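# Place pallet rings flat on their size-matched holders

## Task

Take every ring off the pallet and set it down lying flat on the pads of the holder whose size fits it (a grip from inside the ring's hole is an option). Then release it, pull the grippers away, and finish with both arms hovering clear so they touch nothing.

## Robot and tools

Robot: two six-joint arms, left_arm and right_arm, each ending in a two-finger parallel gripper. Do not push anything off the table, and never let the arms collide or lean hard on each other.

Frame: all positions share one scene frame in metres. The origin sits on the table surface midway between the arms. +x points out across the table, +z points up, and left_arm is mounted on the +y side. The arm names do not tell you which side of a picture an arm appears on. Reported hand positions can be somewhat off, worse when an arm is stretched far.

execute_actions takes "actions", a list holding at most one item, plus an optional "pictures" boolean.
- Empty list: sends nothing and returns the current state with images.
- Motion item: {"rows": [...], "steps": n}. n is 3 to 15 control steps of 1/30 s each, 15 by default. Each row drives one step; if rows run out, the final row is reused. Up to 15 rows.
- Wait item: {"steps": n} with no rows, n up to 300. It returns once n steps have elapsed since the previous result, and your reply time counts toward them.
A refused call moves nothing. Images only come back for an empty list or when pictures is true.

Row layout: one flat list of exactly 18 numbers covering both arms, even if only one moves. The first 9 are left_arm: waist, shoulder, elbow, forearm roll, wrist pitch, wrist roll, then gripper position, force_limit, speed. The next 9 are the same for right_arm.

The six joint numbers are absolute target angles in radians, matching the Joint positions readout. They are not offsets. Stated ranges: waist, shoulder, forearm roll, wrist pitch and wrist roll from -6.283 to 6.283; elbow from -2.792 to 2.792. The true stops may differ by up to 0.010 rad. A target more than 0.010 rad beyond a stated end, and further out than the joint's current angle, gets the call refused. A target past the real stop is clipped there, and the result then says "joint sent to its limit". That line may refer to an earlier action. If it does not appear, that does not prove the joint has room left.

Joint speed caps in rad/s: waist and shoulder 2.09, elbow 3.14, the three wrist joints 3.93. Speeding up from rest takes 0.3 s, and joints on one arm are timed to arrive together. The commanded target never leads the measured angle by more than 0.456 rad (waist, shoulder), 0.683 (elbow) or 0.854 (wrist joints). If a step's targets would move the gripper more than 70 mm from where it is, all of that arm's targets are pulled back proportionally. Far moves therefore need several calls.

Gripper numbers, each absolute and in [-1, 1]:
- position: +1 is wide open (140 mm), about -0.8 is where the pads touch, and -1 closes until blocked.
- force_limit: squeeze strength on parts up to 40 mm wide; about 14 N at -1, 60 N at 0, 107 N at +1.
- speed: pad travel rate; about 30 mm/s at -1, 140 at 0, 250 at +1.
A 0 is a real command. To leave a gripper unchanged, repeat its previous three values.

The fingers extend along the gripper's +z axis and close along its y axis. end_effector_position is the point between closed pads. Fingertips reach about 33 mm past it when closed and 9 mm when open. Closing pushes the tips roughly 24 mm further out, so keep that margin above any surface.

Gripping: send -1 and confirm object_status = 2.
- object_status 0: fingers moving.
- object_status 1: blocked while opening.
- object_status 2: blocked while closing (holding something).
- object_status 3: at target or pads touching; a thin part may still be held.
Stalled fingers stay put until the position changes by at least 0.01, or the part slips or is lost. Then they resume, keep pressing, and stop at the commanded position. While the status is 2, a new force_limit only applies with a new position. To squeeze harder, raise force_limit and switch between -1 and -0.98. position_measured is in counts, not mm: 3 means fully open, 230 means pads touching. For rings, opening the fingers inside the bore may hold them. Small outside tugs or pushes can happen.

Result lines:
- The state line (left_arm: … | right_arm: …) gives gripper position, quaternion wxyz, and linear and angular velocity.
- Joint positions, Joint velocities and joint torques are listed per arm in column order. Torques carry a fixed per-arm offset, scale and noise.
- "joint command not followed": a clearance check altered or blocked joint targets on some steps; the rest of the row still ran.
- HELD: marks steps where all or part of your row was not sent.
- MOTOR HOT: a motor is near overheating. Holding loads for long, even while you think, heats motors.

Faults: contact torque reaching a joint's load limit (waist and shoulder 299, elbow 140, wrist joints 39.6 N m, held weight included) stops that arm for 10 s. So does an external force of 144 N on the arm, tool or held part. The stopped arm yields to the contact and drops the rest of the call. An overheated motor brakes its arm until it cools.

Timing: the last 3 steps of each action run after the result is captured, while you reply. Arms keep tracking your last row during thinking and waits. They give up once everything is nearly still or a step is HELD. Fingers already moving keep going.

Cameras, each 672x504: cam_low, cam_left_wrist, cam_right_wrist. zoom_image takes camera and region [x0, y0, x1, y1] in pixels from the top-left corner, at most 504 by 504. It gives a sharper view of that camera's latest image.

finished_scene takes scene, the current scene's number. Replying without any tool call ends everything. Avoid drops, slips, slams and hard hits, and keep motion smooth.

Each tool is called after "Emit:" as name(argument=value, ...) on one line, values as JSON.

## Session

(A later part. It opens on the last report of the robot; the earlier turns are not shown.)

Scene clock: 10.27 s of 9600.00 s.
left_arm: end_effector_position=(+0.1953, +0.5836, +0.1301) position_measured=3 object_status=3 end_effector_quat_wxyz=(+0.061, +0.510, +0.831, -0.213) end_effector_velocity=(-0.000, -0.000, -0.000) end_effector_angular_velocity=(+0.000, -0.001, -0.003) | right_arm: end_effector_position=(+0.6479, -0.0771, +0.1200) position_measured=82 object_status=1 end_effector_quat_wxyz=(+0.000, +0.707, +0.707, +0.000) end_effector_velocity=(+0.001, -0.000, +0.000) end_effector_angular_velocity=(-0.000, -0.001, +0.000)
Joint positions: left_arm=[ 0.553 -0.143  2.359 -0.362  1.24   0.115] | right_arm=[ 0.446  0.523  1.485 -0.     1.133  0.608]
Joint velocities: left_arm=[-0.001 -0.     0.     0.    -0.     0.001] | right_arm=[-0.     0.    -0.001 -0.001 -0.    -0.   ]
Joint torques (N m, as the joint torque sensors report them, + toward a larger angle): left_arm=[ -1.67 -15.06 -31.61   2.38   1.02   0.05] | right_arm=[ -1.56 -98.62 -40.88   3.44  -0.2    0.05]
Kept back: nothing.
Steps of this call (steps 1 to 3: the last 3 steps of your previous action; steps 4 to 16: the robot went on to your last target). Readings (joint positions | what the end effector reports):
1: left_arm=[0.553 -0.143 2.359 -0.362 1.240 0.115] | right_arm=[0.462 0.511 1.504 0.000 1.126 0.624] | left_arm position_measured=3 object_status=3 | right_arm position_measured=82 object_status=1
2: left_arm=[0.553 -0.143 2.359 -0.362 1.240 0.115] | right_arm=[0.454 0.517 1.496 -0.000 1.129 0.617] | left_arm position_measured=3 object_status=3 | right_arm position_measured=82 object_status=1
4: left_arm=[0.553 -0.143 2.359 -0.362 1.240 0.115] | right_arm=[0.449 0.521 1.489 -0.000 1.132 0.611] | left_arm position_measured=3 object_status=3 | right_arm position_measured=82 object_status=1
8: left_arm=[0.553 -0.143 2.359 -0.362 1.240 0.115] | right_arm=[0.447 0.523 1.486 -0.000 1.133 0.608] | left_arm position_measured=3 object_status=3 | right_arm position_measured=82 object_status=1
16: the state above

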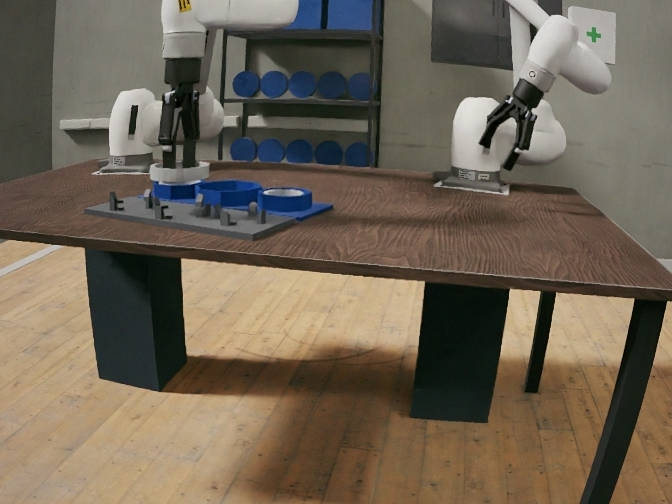

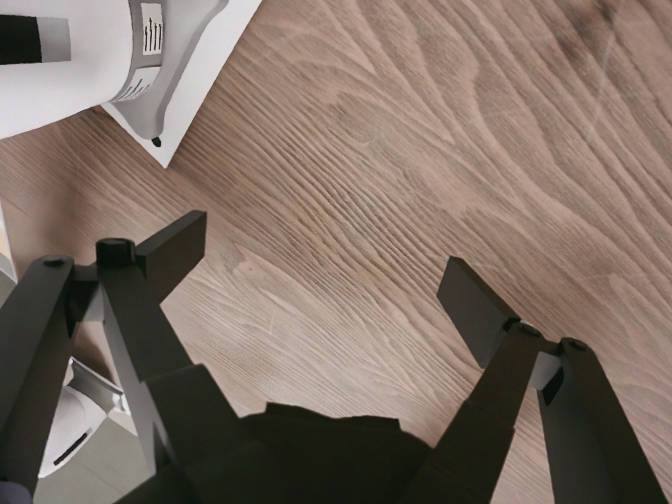

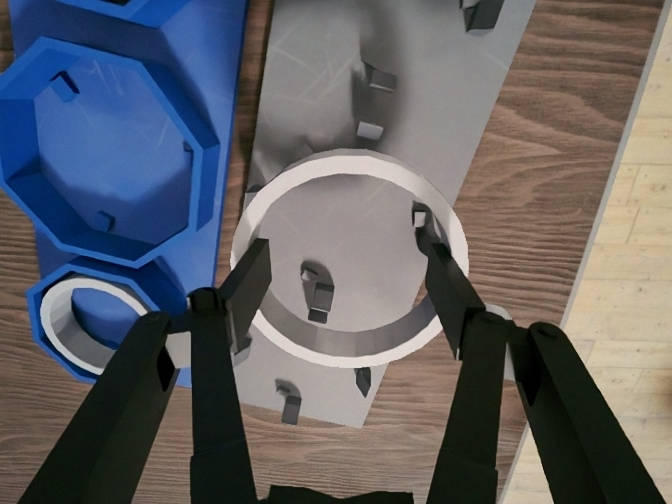

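Emit:
execute_actions(actions=[{"rows":[[0.553,-0.143,2.359,-0.362,1.24,0.115,1,0,0,0.4537,0.5453,1.5095,0,1.0868,0.6152,1,0.5,-0.5]]}], pictures=true)

Emit:
zoom_image(camera="cam_low", region=[100,140,280,250])

Emit:
zoom_image(camera="cam_right_wrist", region=[200,100,500,400])

Scene clock: 10.80 s of 9600.00 s.
left_arm: end_effector_position=(+0.1953, +0.5836, +0.1301) position_measured=3 object_status=3 end_effector_quat_wxyz=(+0.061, +0.510, +0.831, -0.213) end_effector_velocity=(-0.001, -0.000, -0.000) end_effector_angular_velocity=(-0.000, +0.001, +0.000) | right_arm: end_effector_position=(+0.6445, -0.0722, +0.0902) position_measured=82 object_status=1 end_effector_quat_wxyz=(+0.000, +0.707, +0.707, +0.000) end_effector_velocity=(-0.001, +0.001, -0.003) end_effector_angular_velocity=(-0.000, +0.000, +0.000)
Joint positions: left_arm=[ 0.553 -0.143  2.359 -0.362  1.24   0.115] | right_arm=[ 0.454  0.545  1.509 -0.     1.087  0.615]
Joint velocities: left_arm=[-0.    -0.     0.001  0.     0.    -0.   ] | right_arm=[ 0.001  0.002  0.002 -0.    -0.005  0.001]
Joint torques (N m, as the joint torque sensors report them, + toward a larger angle): left_arm=[ -0.31 -14.83 -32.71   2.61   0.84   0.2 ] | right_arm=[  -1.55 -102.87  -40.92    3.49    0.16   -0.1 ]
Steps of this call (steps 1 to 4: the robot went on to your last target; steps 5 to 16: the first 12 steps of this action). Readings (joint positions | what the end effector reports):
5: left_arm=[0.553 -0.143 2.359 -0.362 1.240 0.115] | right_arm=[0.446 0.524 1.486 -0.000 1.132 0.608] | left_arm position_measured=3 object_status=3 | right_arm position_measured=82 object_status=1
6: left_arm=[0.553 -0.143 2.359 -0.362 1.240 0.115] | right_arm=[0.448 0.528 1.490 -0.000 1.122 0.609] | left_arm position_measured=3 object_status=3 | right_arm position_measured=82 object_status=1
8: left_arm=[0.553 -0.143 2.359 -0.362 1.240 0.115] | right_arm=[0.451 0.540 1.503 -0.000 1.100 0.613] | left_arm position_measured=3 object_status=3 | right_arm position_measured=82 object_status=1
12: left_arm=[0.553 -0.143 2.359 -0.362 1.240 0.115] | right_arm=[0.453 0.544 1.508 -0.000 1.089 0.615] | left_arm position_measured=3 object_status=3 | right_arm position_measured=82 object_status=1
16: the state above

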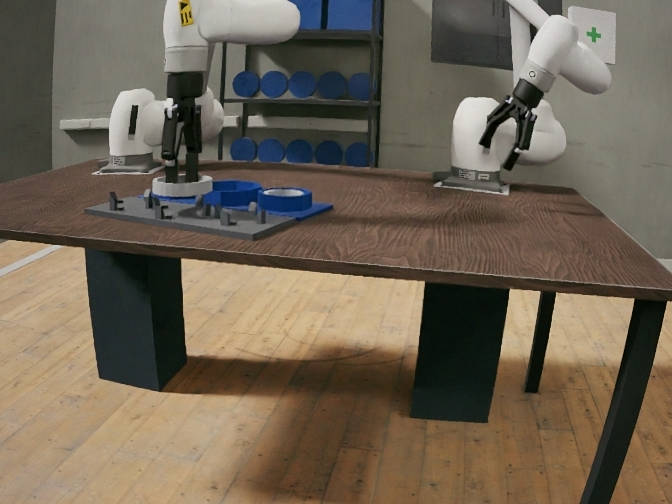

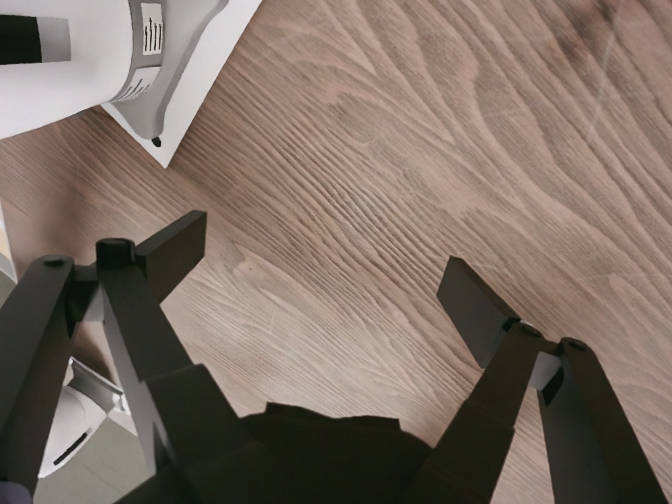

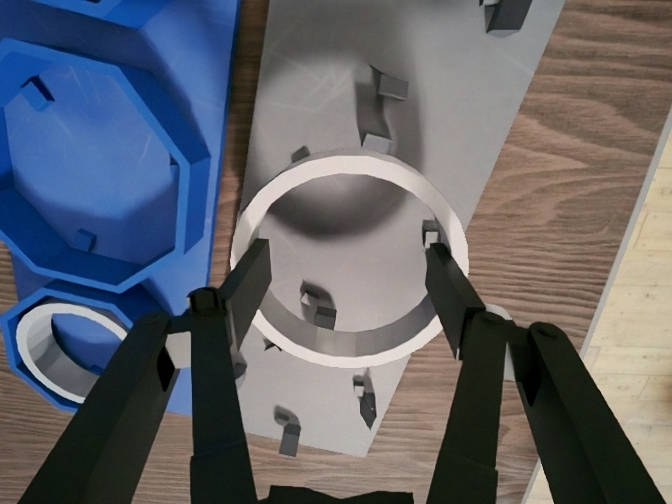

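Region (100, 140, 280, 250) of cam_low's 672x504 image, scaled by 2.800, with more detail than that image has.

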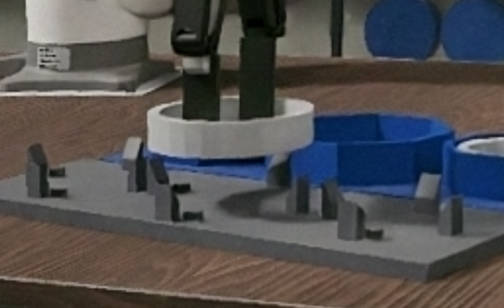

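Region (200, 100, 500, 400) of cam_right_wrist's 672x504 image, scaled by 1.680, with more detail than that image has.

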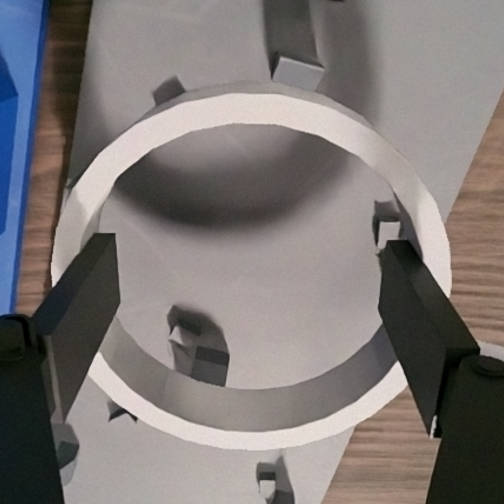

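Emit:
execute_actions(actions=[{"rows":[[0.553,-0.143,2.359,-0.362,1.24,0.115,1,0,0,0.4537,0.555,1.519,0,1.0676,0.6152,1,0.5,-0.5],[0.553,-0.143,2.359,-0.362,1.24,0.115,1,0,0,0.4537,0.555,1.519,0,1.0676,0.6152,1,0.5,-0.5],[0.553,-0.143,2.359,-0.362,1.24,0.115,1,0,0,0.4537,0.555,1.519,0,1.0676,0.6152,1,0.5,-0.5],[0.553,-0.143,2.359,-0.362,1.24,0.115,1,0,0,0.4537,0.56,1.5235,0,1.0581,0.6152,1,0.5,-0.5],[0.553,-0.143,2.359,-0.362,1.24,0.115,1,0,0,0.4537,0.56,1.5235,0,1.0581,0.6152,1,0.5,-0.5],[0.553,-0.143,2.359,-0.362,1.24,0.115,1,0,0,0.4537,0.5647,1.528,0,1.0489,0.6152,1,0.5,-0.5]]}], pictures=true)

Emit:
zoom_image(camera="cam_low", region=[100,140,280,250])

Emit:
zoom_image(camera="cam_right_wrist", region=[200,100,500,400])

Scene clock: 11.40 s of 9600.00 s.
left_arm: end_effector_position=(+0.1953, +0.5836, +0.1301) position_measured=3 object_status=3 end_effector_quat_wxyz=(+0.061, +0.510, +0.831, -0.213) end_effector_velocity=(+0.000, -0.000, -0.000) end_effector_angular_velocity=(+0.001, -0.000, +0.000) | right_arm: end_effector_position=(+0.6445, -0.0720, +0.0657) position_measured=82 object_status=1 end_effector_quat_wxyz=(-0.000, +0.707, +0.707, +0.000) end_effector_velocity=(+0.000, -0.000, -0.008) end_effector_angular_velocity=(-0.001, -0.001, +0.000)
Joint positions: left_arm=[ 0.553 -0.143  2.359 -0.362  1.24   0.115] | right_arm=[0.454 0.564 1.527 0.    1.05  0.615]
Joint velocities: left_arm=[-0.001 -0.     0.     0.    -0.001 -0.001] | right_arm=[ 0.     0.007  0.006 -0.001 -0.013  0.   ]
Joint torques (N m, as the joint torque sensors report them, + toward a larger angle): left_arm=[  0.14 -15.38 -32.01   2.43   1.19   0.24] | right_arm=[  -0.23 -104.12  -40.31    3.61   -0.43   -0.28]
Steps of this call (steps 1 to 3: the last 3 steps of your previous action; steps 4 to 6: the robot went on to your last target; steps 7 to 18: the first 12 steps of this action). Readings (joint positions | what the end effector reports):
7: left_arm=[0.553 -0.143 2.359 -0.362 1.240 0.115] | right_arm=[0.454 0.546 1.510 0.000 1.086 0.615] | left_arm position_measured=3 object_status=3 | right_arm position_measured=82 object_status=1
8: left_arm=[0.553 -0.143 2.359 -0.362 1.240 0.115] | right_arm=[0.454 0.548 1.512 0.000 1.080 0.615] | left_arm position_measured=3 object_status=3 | right_arm position_measured=82 object_status=1
10: left_arm=[0.553 -0.143 2.359 -0.362 1.240 0.115] | right_arm=[0.454 0.553 1.517 0.000 1.072 0.615] | left_arm position_measured=3 object_status=3 | right_arm position_measured=82 object_status=1
14: left_arm=[0.553 -0.143 2.359 -0.362 1.240 0.115] | right_arm=[0.454 0.562 1.525 0.000 1.055 0.615] | left_arm position_measured=3 object_status=3 | right_arm position_measured=82 object_status=1
18: the state above

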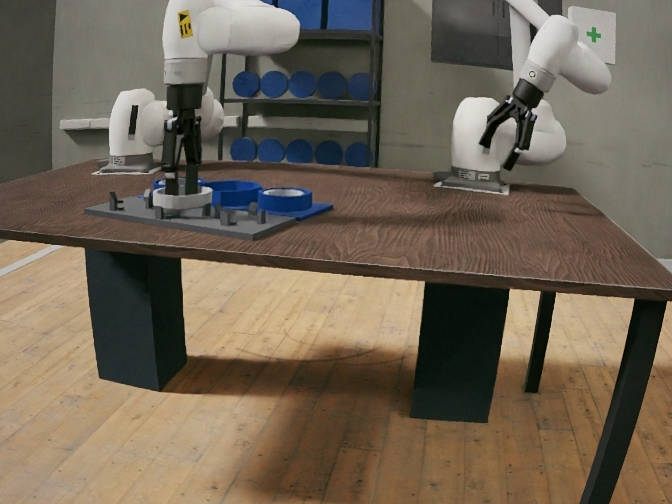

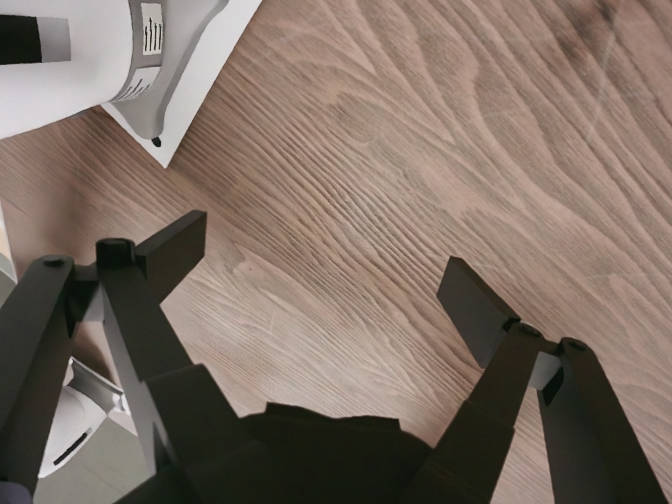

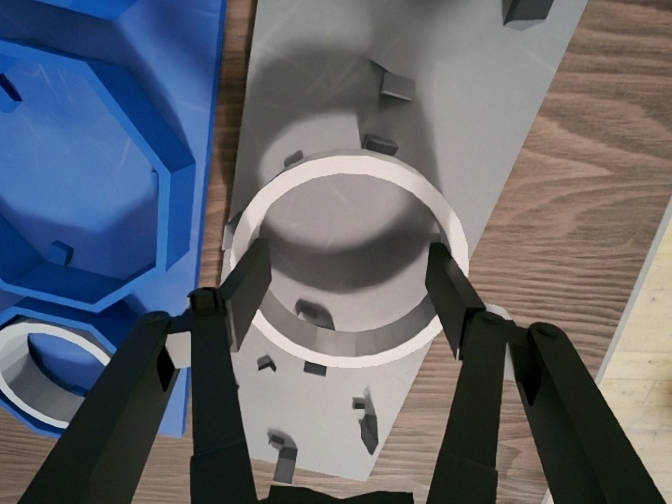

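Region (100, 140, 280, 250) of cam_low's 672x504 image, scaled by 2.800, with more detail than that image has.

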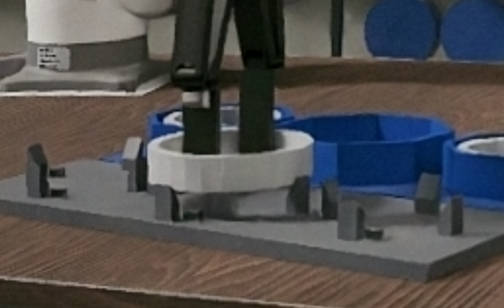

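Region (200, 100, 500, 400) of cam_right_wrist's 672x504 image, scaled by 1.680, with more detail than that image has.

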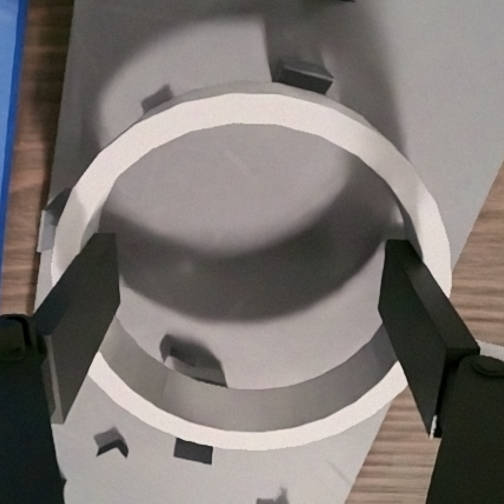

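About 15 mm left; go to 0.053.

Emit:
execute_actions(actions=[{"rows":[[0.553,-0.143,2.359,-0.362,1.24,0.115,1,0,0,0.4537,0.568,1.5308,0,1.0428,0.6152,1,0.5,-0.5],[0.553,-0.143,2.359,-0.362,1.24,0.115,1,0,0,0.4537,0.568,1.5308,0,1.0428,0.6152,1,0.5,-0.5],[0.553,-0.143,2.359,-0.362,1.24,0.115,1,0,0,0.4537,0.5712,1.5336,0,1.0368,0.6152,1,0.5,-0.5],[0.553,-0.143,2.359,-0.362,1.24,0.115,1,0,0,0.4537,0.5712,1.5336,0,1.0368,0.6152,1,0.5,-0.5],[0.553,-0.143,2.359,-0.362,1.24,0.115,1,0,0,0.4537,0.5745,1.5363,0,1.0308,0.6152,1,0.5,-0.5]]}], pictures=true)

Emit:
zoom_image(camera="cam_low", region=[130,170,240,240])

Scene clock: 11.93 s of 9600.00 s.
left_arm: end_effector_position=(+0.1953, +0.5836, +0.1301) position_measured=3 object_status=3 end_effector_quat_wxyz=(+0.061, +0.510, +0.831, -0.213) end_effector_velocity=(+0.000, +0.000, +0.000) end_effector_angular_velocity=(-0.000, -0.001, -0.000) | right_arm: end_effector_position=(+0.6445, -0.0721, +0.0538) position_measured=81 object_status=1 end_effector_quat_wxyz=(+0.000, +0.707, +0.707, +0.000) end_effector_velocity=(+0.000, +0.000, -0.007) end_effector_angular_velocity=(+0.000, -0.000, -0.000)
Joint positions: left_arm=[ 0.553 -0.143  2.359 -0.362  1.24   0.115] | right_arm=[ 0.454  0.574  1.536 -0.     1.032  0.615]
Joint velocities: left_arm=[ 0.001  0.    -0.001  0.     0.001  0.001] | right_arm=[ 0.     0.005  0.005 -0.    -0.011  0.   ]
Joint torques (N m, as the joint torque sensors report them, + toward a larger angle): left_arm=[  0.88 -13.83 -31.76   2.4    1.14   0.18] | right_arm=[ 27.62 -17.24 -23.88  12.72 -21.13  -1.08]
Steps of this call (steps 1 to 3: the last 3 steps of your previous action; step 4: the robot went on to your last target; steps 5 to 16: the first 12 steps of this action). Readings (joint positions | what the end effector reports):
5: left_arm=[0.553 -0.143 2.359 -0.362 1.240 0.115] | right_arm=[0.454 0.565 1.528 0.000 1.048 0.615] | left_arm position_measured=3 object_status=3 | right_arm position_measured=82 object_status=1
6: left_arm=[0.553 -0.143 2.359 -0.362 1.240 0.115] | right_arm=[0.454 0.566 1.529 0.000 1.047 0.615] | left_arm position_measured=3 object_status=3 | right_arm position_measured=82 object_status=1
8: left_arm=[0.553 -0.143 2.359 -0.362 1.240 0.115] | right_arm=[0.454 0.568 1.531 -0.000 1.043 0.615] | left_arm position_measured=3 object_status=3 | right_arm position_measured=82 object_status=1
12: left_arm=[0.553 -0.143 2.359 -0.362 1.240 0.115] | right_arm=[0.454 0.573 1.535 -0.000 1.034 0.615] | left_arm position_measured=3 object_status=3 | right_arm position_measured=81 object_status=1
16: the state above

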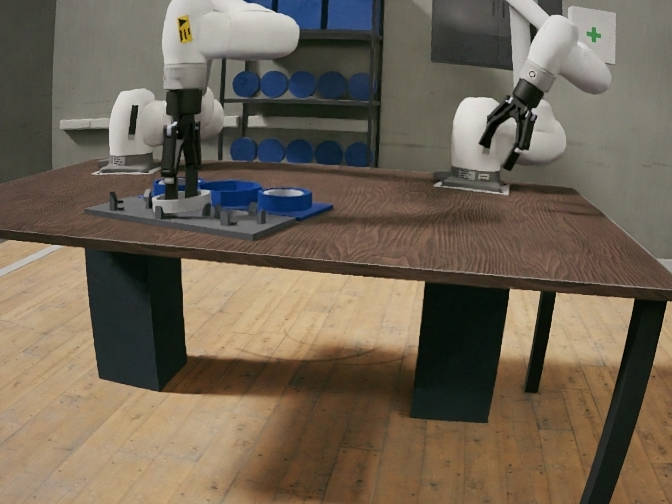

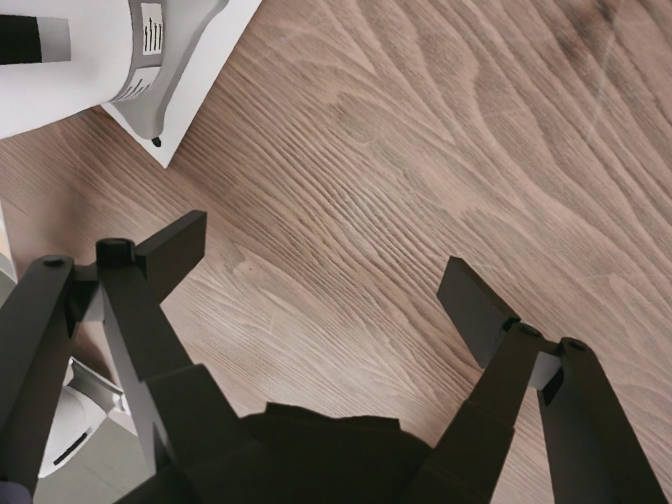

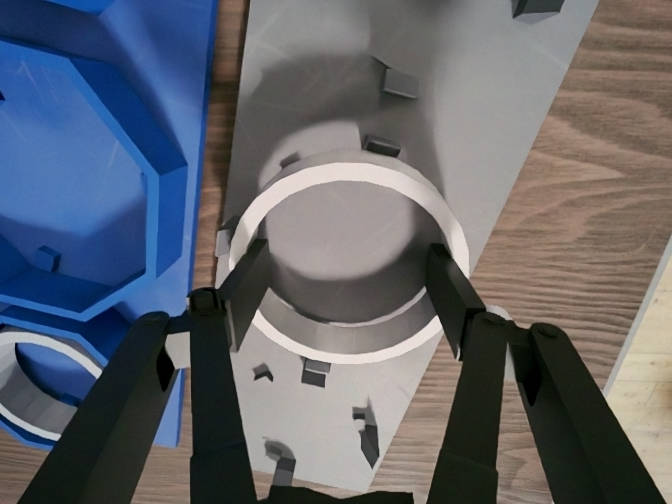

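Region (130, 170, 240, 240) of cam_low's 672x504 image, scaled by 4.582, with more detail than that image has; it fills the top 321 rows of this view, and the rest is white.

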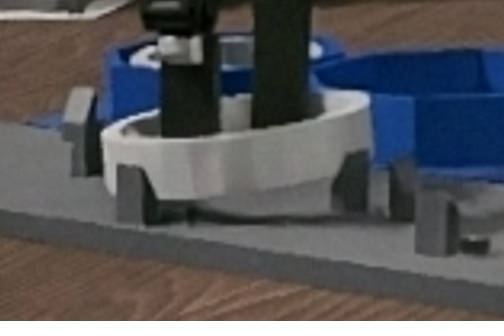

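Emit:
execute_actions(actions=[{"rows":[[0.553,-0.143,2.359,-0.362,1.24,0.115,1,0,0,0.4512,0.5675,1.5428,0,1.0313,0.6127,1,0.5,-0.5]]}], pictures=true)

Emit:
zoom_image(camera="cam_low", region=[130,170,240,240])

Scene clock: 12.47 s of 9600.00 s.
left_arm: end_effector_position=(+0.1953, +0.5836, +0.1301) position_measured=3 object_status=3 end_effector_quat_wxyz=(+0.061, +0.510, +0.831, -0.213) end_effector_velocity=(+0.000, -0.000, +0.000) end_effector_angular_velocity=(-0.000, +0.000, +0.001) | right_arm: end_effector_position=(+0.6428, -0.0756, +0.0555) position_measured=81 object_status=1 end_effector_quat_wxyz=(-0.000, +0.707, +0.707, -0.000) end_effector_velocity=(-0.000, -0.001, +0.001) end_effector_angular_velocity=(-0.000, -0.000, -0.000)
Joint positions: left_arm=[ 0.553 -0.143  2.359 -0.362  1.24   0.115] | right_arm=[0.451 0.568 1.543 0.    1.031 0.613]
Joint velocities: left_arm=[-0.    -0.    -0.001 -0.     0.001 -0.001] | right_arm=[-0.001 -0.002  0.002 -0.     0.001 -0.   ]
Joint torques (N m, as the joint torque sensors report them, + toward a larger angle): left_arm=[  0.88 -16.37 -31.82   2.36   1.1    0.13] | right_arm=[  -0.49 -101.45  -38.73    3.29    0.03   -0.11]
Steps of this call (steps 1 to 3: the last 3 steps of your previous action; step 4: the robot went on to your last target; steps 5 to 16: the first 12 steps of this action). Readings (joint positions | what the end effector reports):
5: left_arm=[0.553 -0.143 2.359 -0.362 1.240 0.115] | right_arm=[0.454 0.574 1.537 0.000 1.031 0.615] | left_arm position_measured=3 object_status=3 | right_arm position_measured=81 object_status=1
6: left_arm=[0.553 -0.143 2.359 -0.362 1.240 0.115] | right_arm=[0.453 0.573 1.538 0.000 1.030 0.615] | left_arm position_measured=3 object_status=3 | right_arm position_measured=81 object_status=1
8: left_arm=[0.553 -0.143 2.359 -0.362 1.240 0.115] | right_arm=[0.452 0.570 1.542 0.001 1.029 0.613] | left_arm position_measured=3 object_status=3 | right_arm position_measured=81 object_status=1
12: left_arm=[0.553 -0.143 2.359 -0.362 1.240 0.115] | right_arm=[0.451 0.568 1.543 0.000 1.031 0.613] | left_arm position_measured=3 object_status=3 | right_arm position_measured=81 object_status=1
16: the state above

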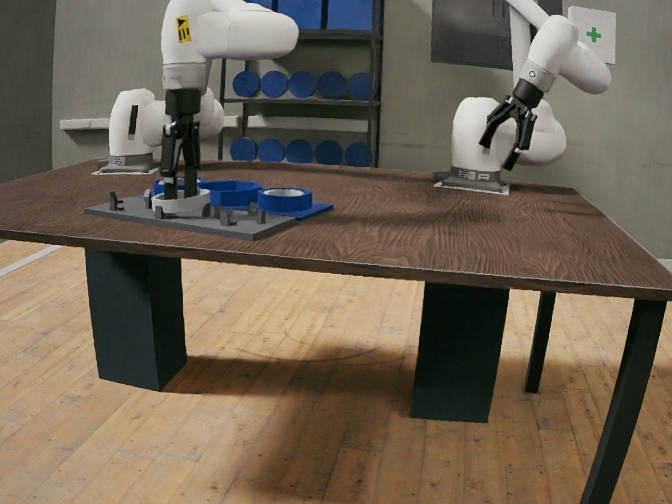

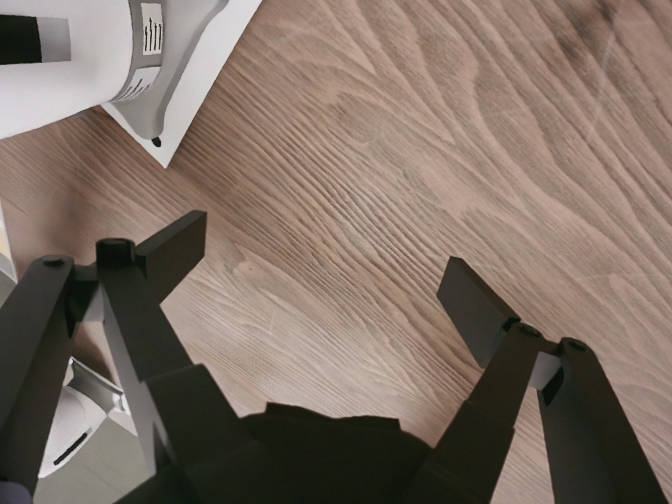

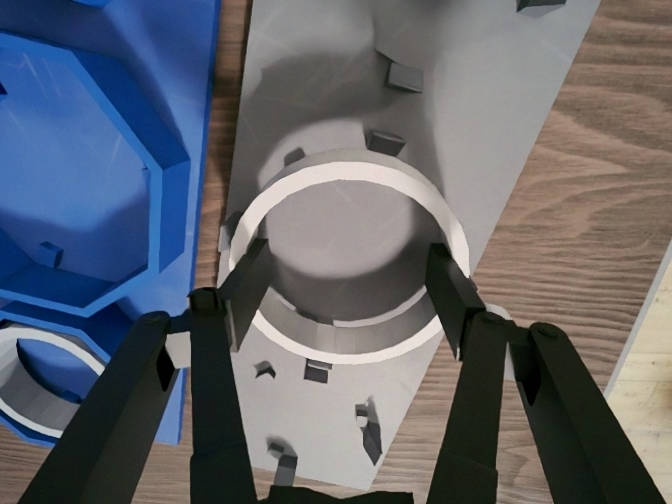

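Region (130, 170, 240, 240) of cam_low's 672x504 image, scaled by 4.582, with more detail than that image has; it fills the top 321 rows of this view, and the rest is white.

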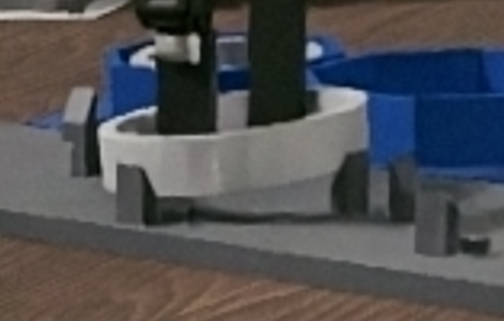

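Emit:
execute_actions(actions=[{"rows":[[0.553,-0.143,2.359,-0.362,1.24,0.115,1,0,0,0.4512,0.5675,1.5428,0,1.0313,0.6127,0.15,0.5,-0.7]]}], pictures=true)

Emit:
zoom_image(camera="cam_low", region=[130,170,240,240])

Scene clock: 12.97 s of 9600.00 s.
left_arm: end_effector_position=(+0.1953, +0.5836, +0.1301) position_measured=3 object_status=3 end_effector_quat_wxyz=(+0.061, +0.510, +0.831, -0.213) end_effector_velocity=(-0.000, +0.000, -0.001) end_effector_angular_velocity=(+0.001, +0.000, +0.001) | right_arm: end_effector_position=(+0.6428, -0.0757, +0.0557) position_measured=110 object_status=0 end_effector_quat_wxyz=(+0.000, +0.707, +0.707, +0.000) end_effector_velocity=(-0.000, +0.000, -0.000) end_effector_angular_velocity=(-0.000, +0.001, +0.000)
Joint positions: left_arm=[ 0.553 -0.143  2.359 -0.362  1.24   0.115] | right_arm=[ 0.451  0.567  1.543 -0.     1.031  0.613]
Joint velocities: left_arm=[ 0.001  0.     0.001  0.    -0.002 -0.   ] | right_arm=[ 0.     0.001 -0.     0.     0.    -0.   ]
Joint torques (N m, as the joint torque sensors report them, + toward a larger angle): left_arm=[  0.47 -14.84 -31.85   2.37   1.     0.01] | right_arm=[ -0.96 -97.16 -35.76   3.42  -0.29  -0.02]
Steps of this call (steps 1 to 3: the last 3 steps of your previous action; steps 4 to 15: the first 12 steps of this action). Readings (joint positions | what the end effector reports):
4: left_arm=[0.553 -0.143 2.359 -0.362 1.240 0.115] | right_arm=[0.451 0.568 1.543 0.000 1.031 0.613] | left_arm position_measured=3 object_status=3 | right_arm position_measured=81 object_status=0
5: left_arm=[0.553 -0.143 2.359 -0.362 1.240 0.115] | right_arm=[0.451 0.568 1.543 -0.000 1.031 0.613] | left_arm position_measured=3 object_status=3 | right_arm position_measured=81 object_status=0
7: left_arm=[0.553 -0.143 2.359 -0.362 1.240 0.115] | right_arm=[0.451 0.567 1.543 -0.000 1.031 0.613] | left_arm position_measured=3 object_status=3 | right_arm position_measured=90 object_status=0
11: left_arm=[0.553 -0.143 2.359 -0.362 1.240 0.115] | right_arm=[0.451 0.567 1.543 -0.000 1.031 0.613] | left_arm position_measured=3 object_status=3 | right_arm position_measured=104 object_status=0
15: the state above

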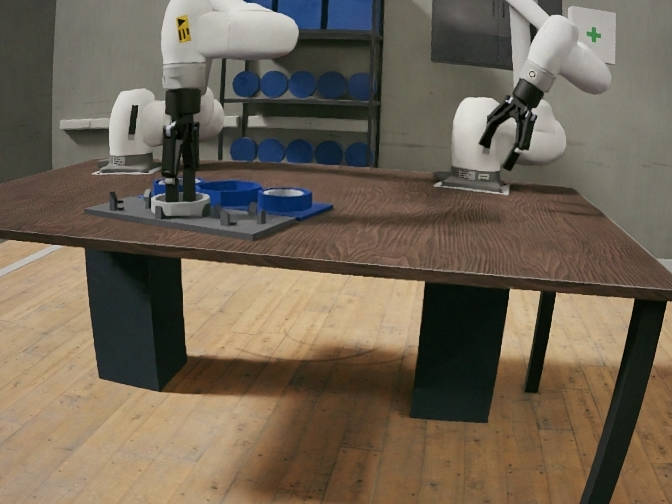

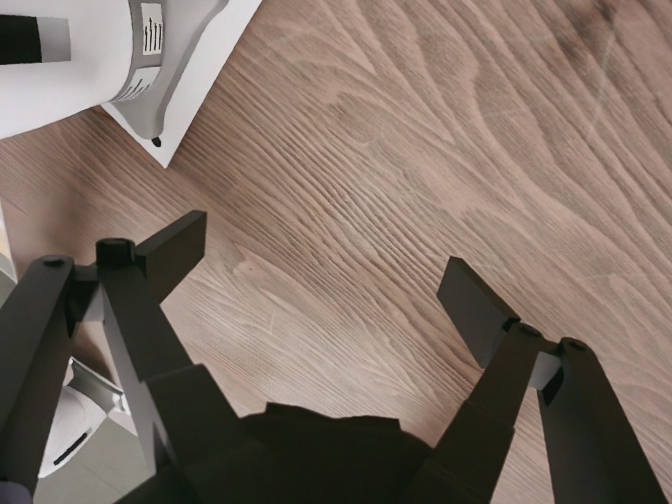

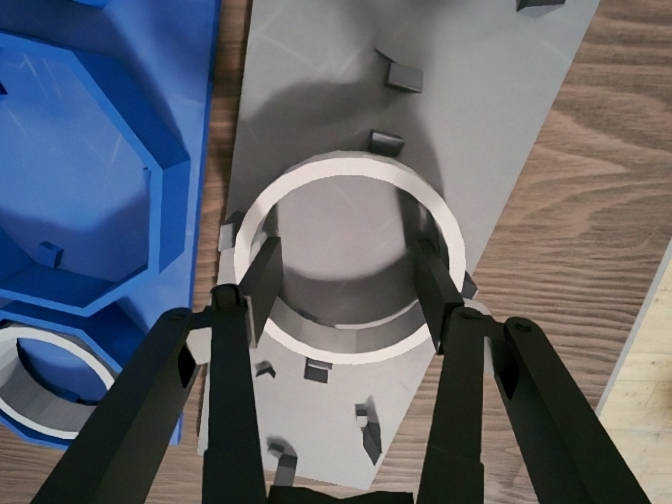

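Region (130, 170, 240, 240) of cam_low's 672x504 image, scaled by 4.582, with more detail than that image has; it fills the top 321 rows of this view, and the rest is white.

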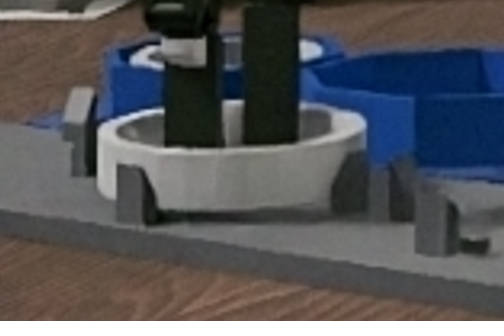

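Emit:
execute_actions(actions=[{"rows":[[0.553,-0.143,2.359,-0.362,1.24,0.115,1,0,0,0.4512,0.525,1.502,0,1.1146,0.6127,-0.35,0.5,0]],"steps":7}])

Emit:
execute_actions(actions=[{"rows":[[0.553,-0.143,2.359,-0.362,1.24,0.115,1,0,0,0.5085,0.2162,1.9984,0,0.927,0.67,-0.35,0.5,0]]}])

Emit:
execute_actions(actions=[{"steps":18}], pictures=true)

Scene clock: 13.27 s of 9600.00 s.
left_arm: end_effector_position=(+0.1953, +0.5836, +0.1301) position_measured=3 object_status=3 end_effector_quat_wxyz=(+0.061, +0.510, +0.831, -0.213) end_effector_velocity=(+0.000, +0.000, -0.000) end_effector_angular_velocity=(+0.001, -0.001, +0.000) | right_arm: end_effector_position=(+0.6434, -0.0754, +0.0915) position_measured=131 object_status=0 end_effector_quat_wxyz=(+0.000, +0.707, +0.707, +0.001) end_effector_velocity=(+0.004, +0.004, +0.340) end_effector_angular_velocity=(+0.026, -0.032, -0.001)
Joint positions: left_arm=[ 0.553 -0.143  2.359 -0.362  1.24   0.115] | right_arm=[0.451 0.54  1.516 0.    1.085 0.613]
Joint velocities: left_arm=[-0.     0.    -0.    -0.    -0.001 -0.   ] | right_arm=[-0.    -0.267 -0.247  0.003  0.474 -0.001]
Joint torques (N m, as the joint torque sensors report them, + toward a larger angle): left_arm=[ -0.33 -14.5  -32.35   2.62   0.91   0.16] | right_arm=[ -5.23 -46.24 -16.25   1.35   0.29   0.1 ]
Steps of this call (steps 1 to 3: the last 3 steps of your previous action; steps 4 to 5: the robot went on to your last target; steps 6 to 9: the first 4 steps of this action). Readings (joint positions | what the end effector reports):
6: left_arm=[0.553 -0.143 2.359 -0.362 1.240 0.115] | right_arm=[0.451 0.567 1.542 -0.000 1.033 0.613] | left_arm position_measured=3 object_status=3 | right_arm position_measured=110 object_status=0
7: left_arm=[0.553 -0.143 2.359 -0.362 1.240 0.115] | right_arm=[0.451 0.562 1.537 -0.000 1.045 0.613] | left_arm position_measured=3 object_status=3 | right_arm position_measured=116 object_status=0
9: the state above

Scene clock: 13.77 s of 9600.00 s.
left_arm: end_effector_position=(+0.1953, +0.5836, +0.1301) position_measured=3 object_status=3 end_effector_quat_wxyz=(+0.061, +0.510, +0.831, -0.213) end_effector_velocity=(+0.001, +0.000, +0.001) end_effector_angular_velocity=(+0.000, -0.002, -0.002) | right_arm: end_effector_position=(+0.5122, -0.1382, +0.1027) position_measured=173 object_status=3 end_effector_quat_wxyz=(+0.000, +0.707, +0.707, +0.001) end_effector_velocity=(-0.378, -0.200, -0.044) end_effector_angular_velocity=(-0.004, +0.006, +0.001)
Joint positions: left_arm=[ 0.553 -0.143  2.359 -0.362  1.24   0.115] | right_arm=[0.487 0.332 1.813 0.    0.996 0.649]
Joint velocities: left_arm=[-0.001  0.    -0.002  0.     0.001  0.001] | right_arm=[ 0.102 -0.541  0.868 -0.    -0.32   0.101]
Joint torques (N m, as the joint torque sensors report them, + toward a larger angle): left_arm=[  0.1  -16.1  -32.28   2.36   1.06   0.15] | right_arm=[ -2.69 -73.56 -35.27   3.15  -0.18   0.02]
Steps of this call (steps 1 to 3: the last 3 steps of your previous action; steps 4 to 15: the first 12 steps of this action). Readings (joint positions | what the end effector reports):
4: left_arm=[0.553 -0.143 2.359 -0.362 1.240 0.115] | right_arm=[0.451 0.526 1.505 0.000 1.110 0.613] | left_arm position_measured=3 object_status=3 | right_arm position_measured=161 object_status=0
5: left_arm=[0.553 -0.143 2.359 -0.362 1.240 0.115] | right_arm=[0.452 0.519 1.513 0.000 1.107 0.614] | left_arm position_measured=3 object_status=3 | right_arm position_measured=169 object_status=0
7: left_arm=[0.553 -0.143 2.359 -0.362 1.240 0.115] | right_arm=[0.458 0.486 1.564 0.000 1.087 0.620] | left_arm position_measured=3 object_status=3 | right_arm position_measured=173 object_status=0
11: left_arm=[0.553 -0.143 2.359 -0.362 1.240 0.115] | right_arm=[0.473 0.406 1.694 0.000 1.040 0.635] | left_arm position_measured=3 object_status=3 | right_arm position_measured=173 object_status=0
15: the state above

Scene clock: 14.37 s of 9600.00 s.
left_arm: end_effector_position=(+0.1953, +0.5836, +0.1301) position_measured=3 object_status=3 end_effector_quat_wxyz=(+0.061, +0.510, +0.831, -0.213) end_effector_velocity=(-0.001, -0.000, -0.001) end_effector_angular_velocity=(-0.000, +0.000, +0.001) | right_arm: end_effector_position=(+0.4309, -0.1840, +0.0900) position_measured=173 object_status=3 end_effector_quat_wxyz=(-0.000, +0.707, +0.707, -0.000) end_effector_velocity=(+0.000, -0.000, +0.000) end_effector_angular_velocity=(+0.000, -0.002, +0.001)
Joint positions: left_arm=[ 0.553 -0.143  2.359 -0.362  1.24   0.115] | right_arm=[ 0.508  0.216  1.998 -0.     0.927  0.67 ]
Joint velocities: left_arm=[ 0.001 -0.     0.001  0.    -0.001  0.   ] | right_arm=[ 0.    -0.001  0.    -0.001 -0.001  0.   ]
Joint torques (N m, as the joint torque sensors report them, + toward a larger angle): left_arm=[  0.07 -15.53 -31.91   2.44   0.85   0.35] | right_arm=[ -0.08 -59.67 -34.63   3.05  -0.15  -0.21]
Kept back: nothing.
Steps of this call (steps 1 to 3: the last 3 steps of your previous action; steps 4 to 18: the robot went on to your last target). Readings (joint positions | what the end effector reports):
1: left_arm=[0.553 -0.143 2.359 -0.362 1.240 0.115] | right_arm=[0.490 0.313 1.842 0.000 0.985 0.652] | left_arm position_measured=3 object_status=3 | right_arm position_measured=173 object_status=3
2: left_arm=[0.553 -0.143 2.359 -0.362 1.240 0.115] | right_arm=[0.494 0.295 1.871 0.000 0.974 0.655] | left_arm position_measured=3 object_status=3 | right_arm position_measured=173 object_status=3
4: left_arm=[0.553 -0.143 2.359 -0.362 1.240 0.115] | right_arm=[0.500 0.260 1.928 0.000 0.953 0.662] | left_arm position_measured=3 object_status=3 | right_arm position_measured=173 object_status=3
8: left_arm=[0.553 -0.143 2.359 -0.362 1.240 0.115] | right_arm=[0.508 0.221 1.991 -0.000 0.930 0.669] | left_arm position_measured=3 object_status=3 | right_arm position_measured=173 object_status=3
18: the state above

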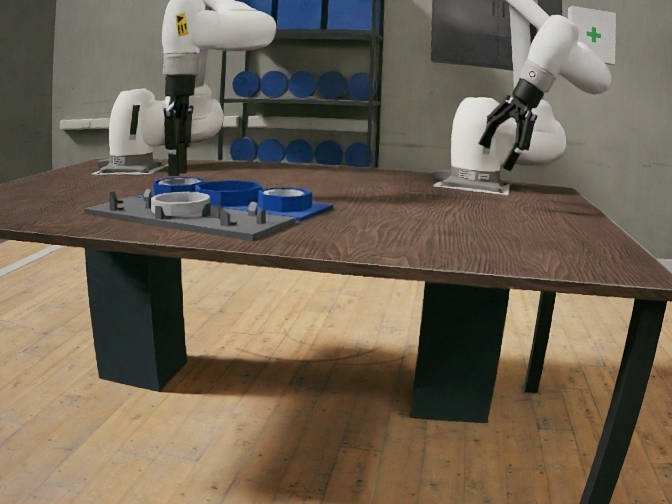

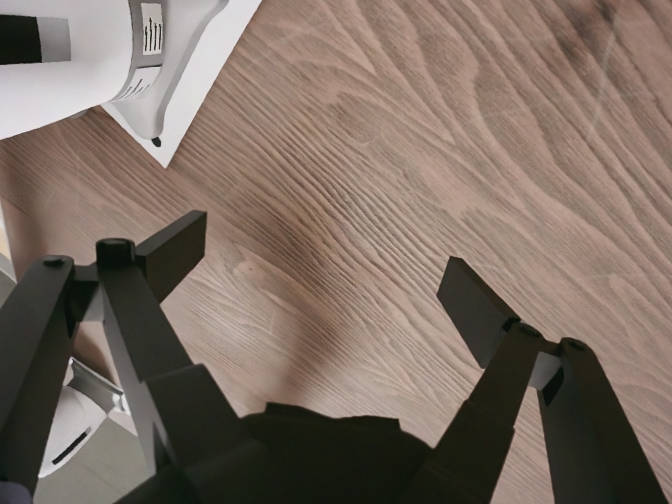

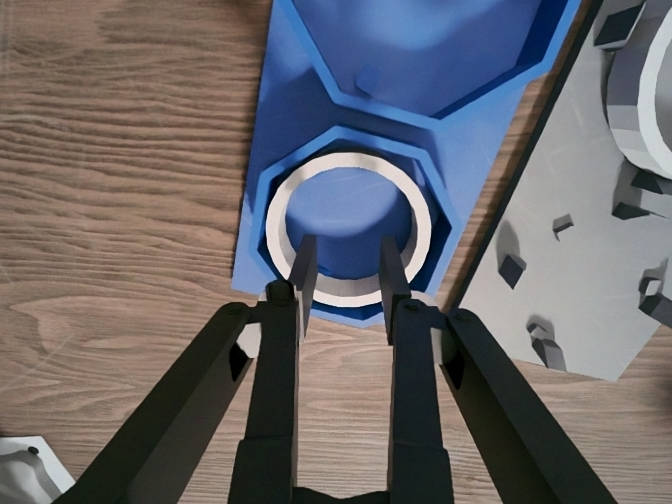

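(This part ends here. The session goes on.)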